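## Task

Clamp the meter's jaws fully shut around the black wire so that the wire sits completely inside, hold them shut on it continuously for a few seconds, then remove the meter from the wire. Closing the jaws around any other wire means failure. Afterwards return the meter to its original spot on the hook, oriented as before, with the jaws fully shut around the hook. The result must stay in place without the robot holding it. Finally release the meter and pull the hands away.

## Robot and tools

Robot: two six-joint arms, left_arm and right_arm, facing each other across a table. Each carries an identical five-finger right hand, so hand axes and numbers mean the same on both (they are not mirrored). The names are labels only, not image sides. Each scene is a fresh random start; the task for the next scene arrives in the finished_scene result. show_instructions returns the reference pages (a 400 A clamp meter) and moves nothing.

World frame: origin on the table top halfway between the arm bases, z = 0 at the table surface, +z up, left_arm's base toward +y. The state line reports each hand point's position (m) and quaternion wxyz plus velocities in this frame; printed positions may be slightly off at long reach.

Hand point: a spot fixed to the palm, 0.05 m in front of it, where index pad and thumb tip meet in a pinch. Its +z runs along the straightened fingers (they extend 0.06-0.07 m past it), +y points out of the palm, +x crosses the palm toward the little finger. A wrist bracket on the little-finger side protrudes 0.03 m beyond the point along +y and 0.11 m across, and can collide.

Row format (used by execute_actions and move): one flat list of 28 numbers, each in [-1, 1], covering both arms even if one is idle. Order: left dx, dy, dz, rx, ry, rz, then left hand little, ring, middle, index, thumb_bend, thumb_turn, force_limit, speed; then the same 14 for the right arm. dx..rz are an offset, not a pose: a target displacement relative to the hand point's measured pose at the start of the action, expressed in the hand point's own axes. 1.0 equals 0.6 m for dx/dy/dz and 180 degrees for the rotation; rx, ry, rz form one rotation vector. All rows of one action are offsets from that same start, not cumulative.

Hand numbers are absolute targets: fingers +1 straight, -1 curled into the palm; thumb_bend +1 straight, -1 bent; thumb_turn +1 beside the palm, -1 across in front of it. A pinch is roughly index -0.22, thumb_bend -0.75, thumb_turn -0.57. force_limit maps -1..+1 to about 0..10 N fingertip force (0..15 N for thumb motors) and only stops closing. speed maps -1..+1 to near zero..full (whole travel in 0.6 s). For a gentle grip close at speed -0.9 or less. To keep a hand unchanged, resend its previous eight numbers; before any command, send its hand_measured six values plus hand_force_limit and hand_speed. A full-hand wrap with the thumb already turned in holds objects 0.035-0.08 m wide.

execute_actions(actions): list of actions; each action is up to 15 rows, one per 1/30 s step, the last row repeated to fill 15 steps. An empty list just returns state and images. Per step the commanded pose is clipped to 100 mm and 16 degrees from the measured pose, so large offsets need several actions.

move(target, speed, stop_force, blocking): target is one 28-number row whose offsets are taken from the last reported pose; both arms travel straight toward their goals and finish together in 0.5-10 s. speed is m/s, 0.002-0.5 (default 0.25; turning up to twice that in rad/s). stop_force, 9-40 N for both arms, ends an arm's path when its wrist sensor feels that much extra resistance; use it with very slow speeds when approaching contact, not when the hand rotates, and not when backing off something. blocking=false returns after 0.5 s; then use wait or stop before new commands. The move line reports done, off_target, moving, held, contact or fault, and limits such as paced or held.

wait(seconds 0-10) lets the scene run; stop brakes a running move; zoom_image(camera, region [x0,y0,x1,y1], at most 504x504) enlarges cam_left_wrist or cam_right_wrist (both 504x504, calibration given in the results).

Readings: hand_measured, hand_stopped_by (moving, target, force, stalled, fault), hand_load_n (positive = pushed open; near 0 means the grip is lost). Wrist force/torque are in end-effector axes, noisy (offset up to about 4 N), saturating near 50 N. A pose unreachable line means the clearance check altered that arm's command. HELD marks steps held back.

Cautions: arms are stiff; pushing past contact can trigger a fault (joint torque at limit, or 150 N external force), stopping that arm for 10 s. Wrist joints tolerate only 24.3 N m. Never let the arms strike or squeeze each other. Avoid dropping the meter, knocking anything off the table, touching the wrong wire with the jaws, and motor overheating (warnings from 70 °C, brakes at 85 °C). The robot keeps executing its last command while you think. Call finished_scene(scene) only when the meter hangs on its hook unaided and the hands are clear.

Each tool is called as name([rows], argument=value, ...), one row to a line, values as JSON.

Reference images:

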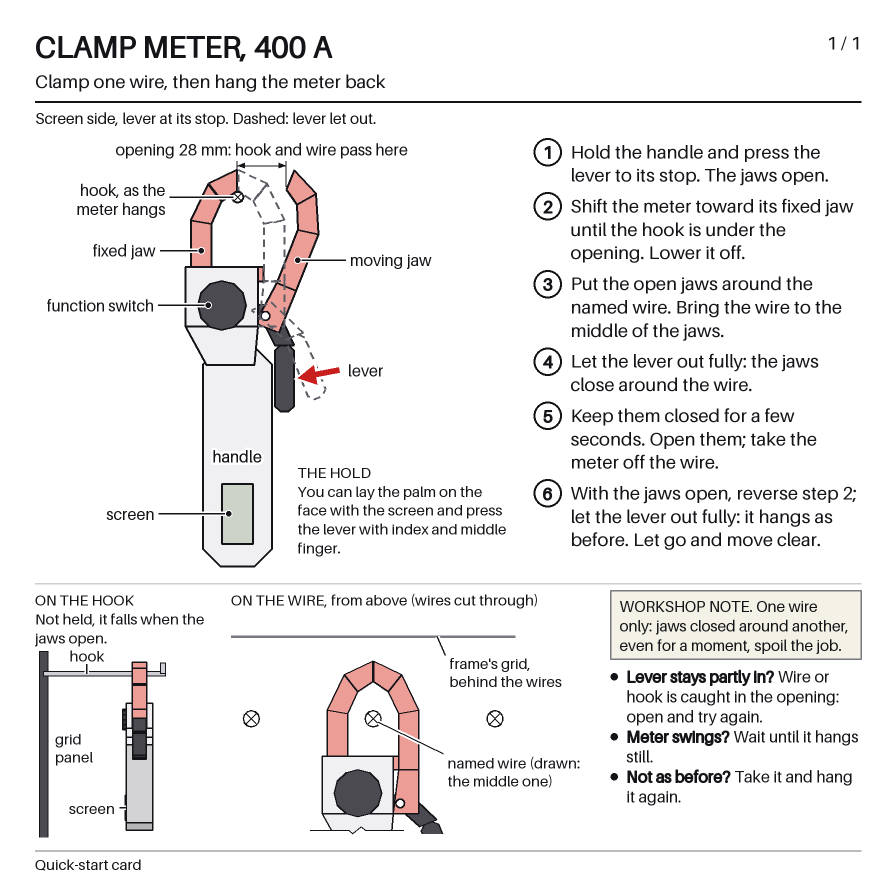

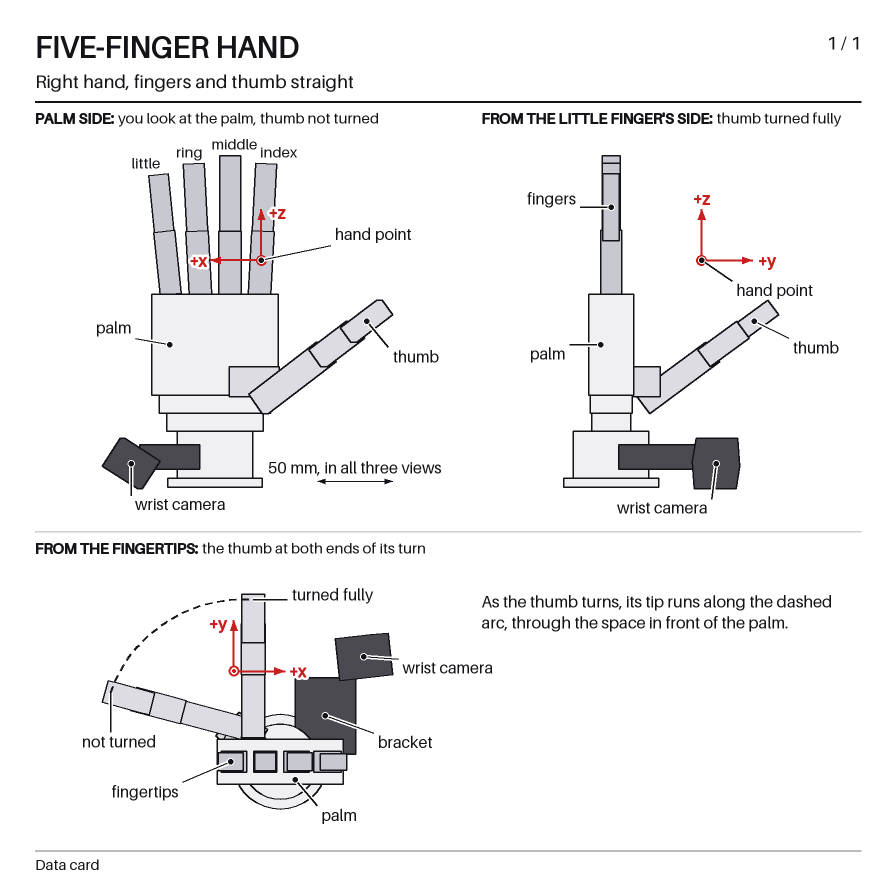

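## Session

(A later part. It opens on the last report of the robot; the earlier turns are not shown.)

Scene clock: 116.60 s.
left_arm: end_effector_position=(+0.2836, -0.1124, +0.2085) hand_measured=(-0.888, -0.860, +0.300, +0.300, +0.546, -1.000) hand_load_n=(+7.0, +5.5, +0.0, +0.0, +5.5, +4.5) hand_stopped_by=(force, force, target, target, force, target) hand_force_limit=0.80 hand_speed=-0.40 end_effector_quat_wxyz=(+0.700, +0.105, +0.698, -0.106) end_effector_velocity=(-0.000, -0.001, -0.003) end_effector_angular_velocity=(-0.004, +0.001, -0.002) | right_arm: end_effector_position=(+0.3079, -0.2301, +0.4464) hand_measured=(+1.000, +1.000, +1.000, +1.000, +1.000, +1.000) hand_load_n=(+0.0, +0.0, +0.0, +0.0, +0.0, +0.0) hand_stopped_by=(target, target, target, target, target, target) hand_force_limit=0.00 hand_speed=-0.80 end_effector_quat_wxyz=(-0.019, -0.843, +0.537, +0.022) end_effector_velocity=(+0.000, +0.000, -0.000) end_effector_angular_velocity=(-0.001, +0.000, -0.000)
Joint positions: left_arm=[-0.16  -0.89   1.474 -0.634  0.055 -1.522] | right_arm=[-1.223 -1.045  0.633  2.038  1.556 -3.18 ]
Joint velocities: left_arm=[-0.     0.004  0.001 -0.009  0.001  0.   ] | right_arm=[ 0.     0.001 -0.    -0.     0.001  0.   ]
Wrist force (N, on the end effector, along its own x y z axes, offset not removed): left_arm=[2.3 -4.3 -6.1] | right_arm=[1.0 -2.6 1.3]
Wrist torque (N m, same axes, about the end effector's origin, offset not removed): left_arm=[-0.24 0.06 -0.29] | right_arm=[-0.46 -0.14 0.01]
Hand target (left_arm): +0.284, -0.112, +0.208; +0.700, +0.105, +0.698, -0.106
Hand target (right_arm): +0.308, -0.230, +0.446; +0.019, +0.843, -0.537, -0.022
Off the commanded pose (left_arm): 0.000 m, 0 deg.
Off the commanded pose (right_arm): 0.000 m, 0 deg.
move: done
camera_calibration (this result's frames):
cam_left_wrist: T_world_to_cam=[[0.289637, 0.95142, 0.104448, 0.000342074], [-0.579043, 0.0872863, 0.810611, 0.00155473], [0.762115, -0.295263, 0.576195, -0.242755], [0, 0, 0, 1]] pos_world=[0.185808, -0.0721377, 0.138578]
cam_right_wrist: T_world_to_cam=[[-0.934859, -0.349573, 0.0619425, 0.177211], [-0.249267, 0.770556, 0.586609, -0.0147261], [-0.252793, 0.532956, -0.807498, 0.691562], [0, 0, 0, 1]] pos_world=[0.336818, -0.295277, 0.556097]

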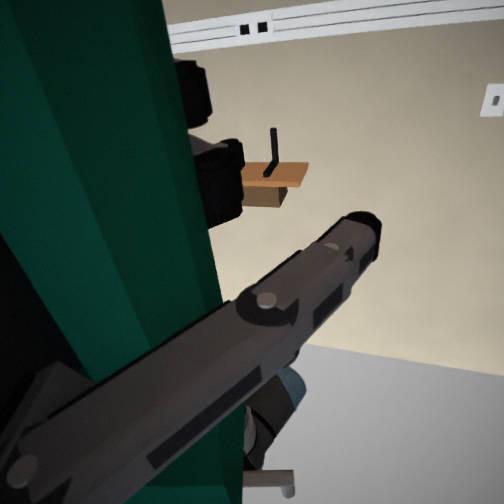

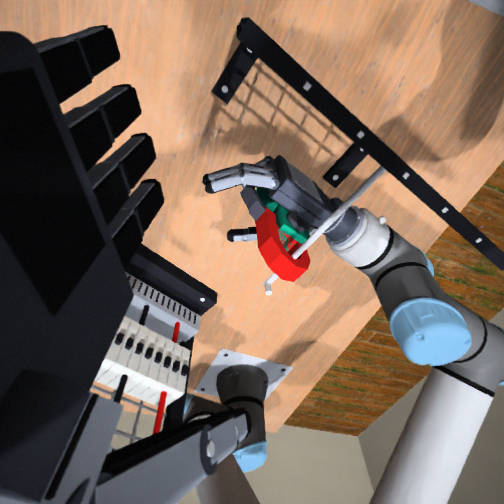

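move(target=[0.001,0,0,0,0,0,1,1,1,1,1,-1,0.8,-0.2,0,0,0,0,0,0,1,1,1,1,1,1,0,-0.8], speed=0.02)

zoom_image(camera="cam_right_wrist", region=[200, 110, 420, 330])

Scene clock: 118.63 s.
left_arm: end_effector_position=(+0.2836, -0.1124, +0.2079) hand_measured=(+1.000, +1.000, +1.000, +1.000, +1.000, -1.000) hand_load_n=(+0.0, +0.0, +0.0, +0.0, +0.0, +0.0) hand_stopped_by=(target, target, target, target, target, target) hand_force_limit=0.80 hand_speed=-0.20 end_effector_quat_wxyz=(+0.700, +0.105, +0.698, -0.106) end_effector_velocity=(-0.000, -0.000, +0.000) end_effector_angular_velocity=(-0.001, +0.000, -0.001) | right_arm: end_effector_position=(+0.3079, -0.2301, +0.4464) hand_measured=(+1.000, +1.000, +1.000, +1.000, +1.000, +1.000) hand_load_n=(+0.0, +0.0, +0.0, +0.0, +0.0, +0.0) hand_stopped_by=(target, target, target, target, target, target) hand_force_limit=0.00 hand_speed=-0.80 end_effector_quat_wxyz=(-0.019, -0.843, +0.537, +0.022) end_effector_velocity=(-0.000, +0.000, -0.000) end_effector_angular_velocity=(+0.000, -0.000, +0.000)
Joint positions: left_arm=[-0.16  -0.89   1.475 -0.635  0.055 -1.522] | right_arm=[-1.223 -1.045  0.633  2.038  1.556 -3.18 ]
Joint velocities: left_arm=[-0.    -0.    -0.001  0.     0.001 -0.   ] | right_arm=[ 0.     0.    -0.    -0.001 -0.     0.   ]
Wrist force (N, on the end effector, along its own x y z axes, offset not removed): left_arm=[-3.4 0.1 -0.3] | right_arm=[0.4 -1.6 -1.3]
Wrist torque (N m, same axes, about the end effector's origin, offset not removed): left_arm=[-0.12 0.71 -0.35] | right_arm=[-0.02 -0.15 -0.05]
Hand target (left_arm): +0.284, -0.112, +0.208; +0.700, +0.105, +0.698, -0.106
Hand target (right_arm): +0.308, -0.230, +0.446; +0.019, +0.843, -0.537, -0.022
Off the commanded pose (left_arm): 0.000 m, 0 deg.
Off the commanded pose (right_arm): 0.000 m, 0 deg.
move: done
camera_calibration (this result's frames):
cam_left_wrist: T_world_to_cam=[[0.289636, 0.951417, 0.104483, 0.000389428], [-0.579052, 0.0872591, 0.810608, 0.00204957], [0.762109, -0.295283, 0.576193, -0.242403], [0, 0, 0, 1]] pos_world=[0.185811, -0.0721266, 0.137969]
cam_right_wrist: T_world_to_cam=[[-0.934859, -0.349573, 0.0619426, 0.177211], [-0.249267, 0.770556, 0.586609, -0.0147259], [-0.252793, 0.532956, -0.807498, 0.691562], [0, 0, 0, 1]] pos_world=[0.336818, -0.295277, 0.556097]

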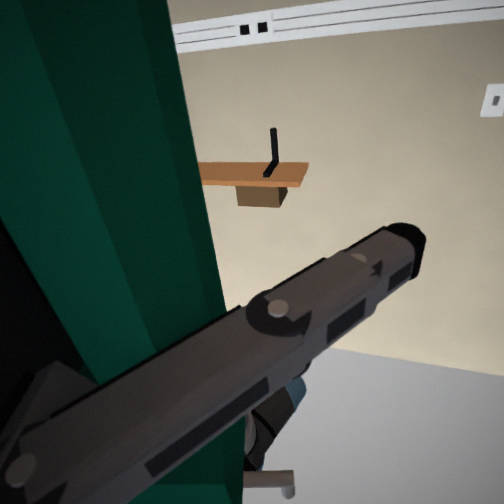

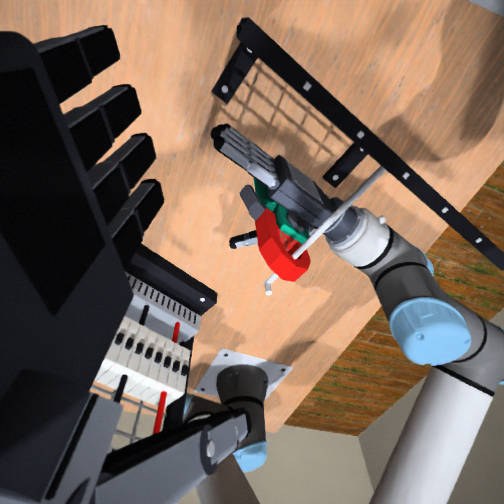

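Region (200, 110, 420, 330) of cam_right_wrist's 504x504 image, scaled by 2.291, with more detail than that image has.

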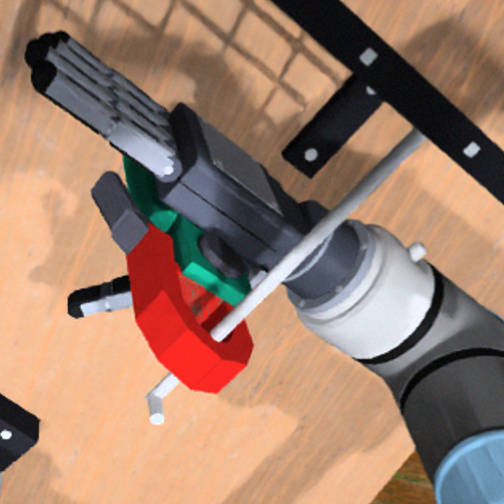

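move(target=[0,-0.0333,-0.4,0,0.0009,0,1,1,1,1,1,-1,0.8,-0.2,0,0,0,0,0,0,1,1,1,1,1,1,0,-0.8], speed=0.18)

zoom_image(camera="cam_right_wrist", region=[200, 110, 420, 330])

Scene clock: 121.50 s.
left_arm: end_effector_position=(+0.0488, -0.0605, +0.2076) hand_measured=(+1.000, +1.000, +1.000, +1.000, +1.000, -1.000) hand_load_n=(+0.0, +0.0, +0.0, +0.0, +0.0, +0.0) hand_stopped_by=(target, target, target, target, target, target) hand_force_limit=0.80 hand_speed=-0.20 end_effector_quat_wxyz=(+0.700, +0.105, +0.699, -0.106) end_effector_velocity=(-0.002, +0.000, +0.000) end_effector_angular_velocity=(-0.001, +0.000, -0.001) | right_arm: end_effector_position=(+0.3079, -0.2301, +0.4464) hand_measured=(+1.000, +1.000, +1.000, +1.000, +1.000, +1.000) hand_load_n=(+0.0, +0.0, +0.0, +0.0, +0.0, +0.0) hand_stopped_by=(target, target, target, target, target, target) hand_force_limit=0.00 hand_speed=-0.80 end_effector_quat_wxyz=(-0.019, -0.843, +0.537, +0.022) end_effector_velocity=(-0.001, +0.000, +0.000) end_effector_angular_velocity=(+0.001, -0.001, +0.001)
Joint positions: left_arm=[-0.553 -0.877  1.451 -0.57  -0.338 -1.575] | right_arm=[-1.223 -1.045  0.633  2.038  1.556 -3.18 ]
Joint velocities: left_arm=[-0.003  0.001 -0.003  0.001 -0.003 -0.001] | right_arm=[ 0.001 -0.001 -0.    -0.    -0.     0.   ]
Wrist force (N, on the end effector, along its own x y z axes, offset not removed): left_arm=[-3.8 -1.6 1.4] | right_arm=[1.1 1.1 -3.1]
Wrist torque (N m, same axes, about the end effector's origin, offset not removed): left_arm=[-0.49 0.39 -0.28] | right_arm=[0.30 -0.17 -0.02]
Hand target (left_arm): +0.049, -0.060, +0.208; +0.700, +0.105, +0.699, -0.106
Hand target (right_arm): +0.308, -0.230, +0.446; +0.019, +0.843, -0.537, -0.022
Off the commanded pose (left_arm): 0.001 m, 0 deg.
Off the commanded pose (right_arm): 0.000 m, 0 deg.
move: done
camera_calibration (this result's frames):
cam_left_wrist: T_world_to_cam=[[0.289775, 0.951396, 0.104287, 0.0190759], [-0.577984, 0.0871016, 0.811386, -0.138427], [0.762866, -0.295396, 0.575131, -0.0478028], [0, 0, 0, 1]] pos_world=[-0.0490691, -0.0202123, 0.137821]
cam_right_wrist: T_world_to_cam=[[-0.934859, -0.349573, 0.0619424, 0.177211], [-0.249267, 0.770556, 0.586609, -0.014726], [-0.252793, 0.532956, -0.807498, 0.691562], [0, 0, 0, 1]] pos_world=[0.336818, -0.295277, 0.556097]

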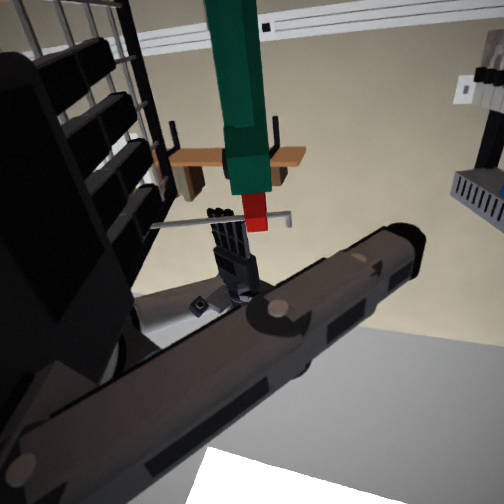

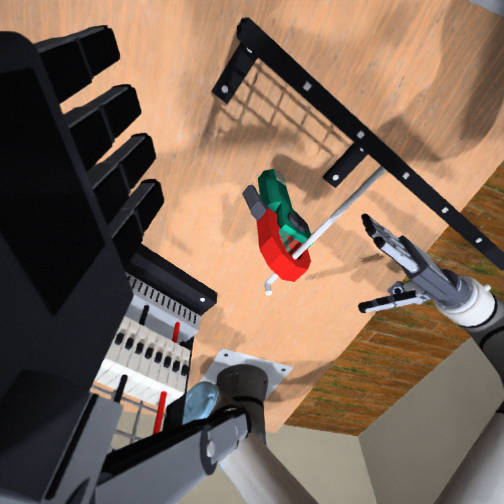

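Region (200, 110, 420, 330) of cam_right_wrist's 504x504 image, scaled by 2.291, with more detail than that image has.

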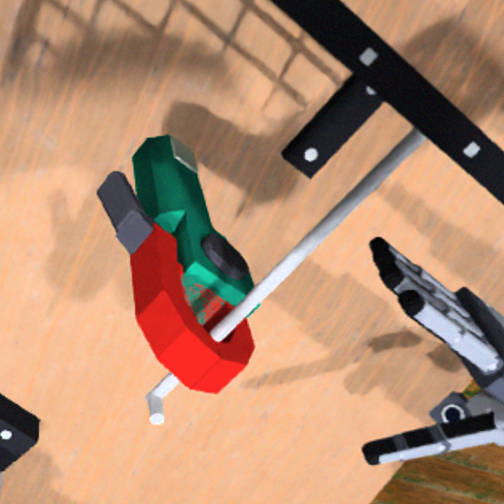

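wait(seconds=3)

zoom_image(camera="cam_right_wrist", region=[200, 110, 420, 330])

Scene clock: 124.70 s.
left_arm: end_effector_position=(+0.0486, -0.0604, +0.2076) hand_measured=(+1.000, +1.000, +1.000, +1.000, +1.000, -1.000) hand_load_n=(+0.0, +0.0, +0.0, +0.0, +0.0, +0.0) hand_stopped_by=(target, target, target, target, target, target) hand_force_limit=0.80 hand_speed=-0.20 end_effector_quat_wxyz=(+0.700, +0.105, +0.699, -0.106) end_effector_velocity=(-0.000, +0.000, +0.000) end_effector_angular_velocity=(-0.000, +0.000, +0.000) | right_arm: end_effector_position=(+0.3079, -0.2301, +0.4464) hand_measured=(+1.000, +1.000, +1.000, +1.000, +1.000, +1.000) hand_load_n=(+0.0, +0.0, +0.0, +0.0, +0.0, +0.0) hand_stopped_by=(target, target, target, target, target, target) hand_force_limit=0.00 hand_speed=-0.80 end_effector_quat_wxyz=(-0.019, -0.843, +0.537, +0.022) end_effector_velocity=(+0.000, +0.000, -0.001) end_effector_angular_velocity=(-0.001, +0.002, +0.000)
Joint positions: left_arm=[-0.553 -0.877  1.451 -0.57  -0.339 -1.575] | right_arm=[-1.223 -1.045  0.633  2.038  1.556 -3.18 ]
Joint velocities: left_arm=[-0.    -0.001  0.     0.    -0.    -0.   ] | right_arm=[ 0.001  0.002  0.     0.001 -0.     0.001]
Wrist force (N, on the end effector, along its own x y z axes, offset not removed): left_arm=[-2.2 -0.4 -5.2] | right_arm=[-1.0 1.0 -3.4]
Wrist torque (N m, same axes, about the end effector's origin, offset not removed): left_arm=[0.28 0.61 -0.21] | right_arm=[0.44 0.22 0.13]
Hand target (left_arm): +0.049, -0.060, +0.208; +0.700, +0.105, +0.699, -0.106
Hand target (right_arm): +0.308, -0.230, +0.446; +0.019, +0.843, -0.537, -0.022
Off the commanded pose (left_arm): 0.001 m, 0 deg.
Off the commanded pose (right_arm): 0.000 m, 0 deg.
wait: 3.00 s; at rest from the start
camera_calibration (this result's frames):
cam_left_wrist: T_world_to_cam=[[0.289771, 0.951398, 0.104285, 0.0190922], [-0.578007, 0.0871098, 0.811369, -0.138543], [0.76285, -0.295389, 0.575156, -0.047638], [0, 0, 0, 1]] pos_world=[-0.0492704, -0.0201675, 0.137818]
cam_right_wrist: T_world_to_cam=[[-0.934859, -0.349573, 0.0619425, 0.177211], [-0.249267, 0.770556, 0.586609, -0.0147259], [-0.252793, 0.532956, -0.807498, 0.691562], [0, 0, 0, 1]] pos_world=[0.336818, -0.295277, 0.556097]

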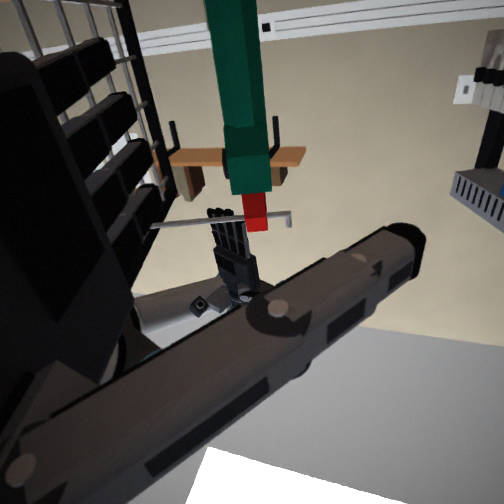

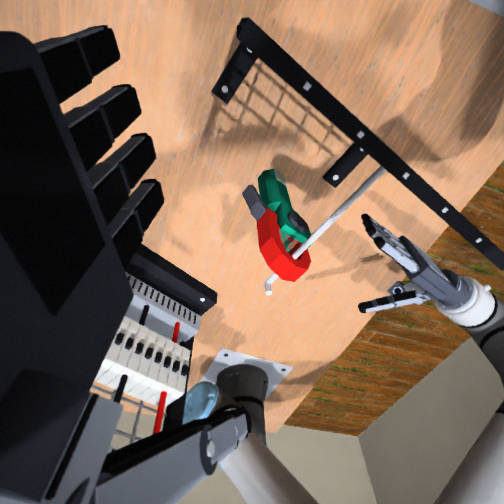

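Region (200, 110, 420, 330) of cam_right_wrist's 504x504 image, scaled by 2.291, with more detail than that image has.

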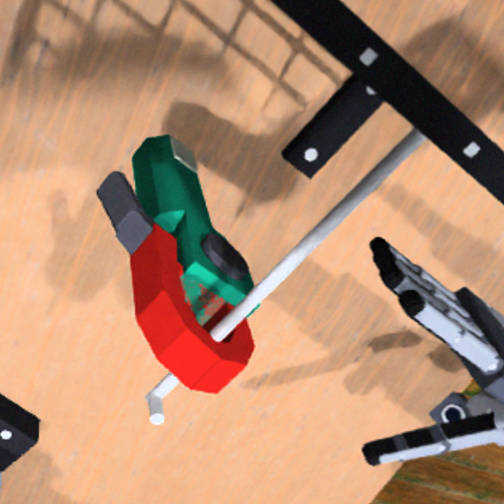

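finished_scene(scene=1)

The scene is finished: the task was done.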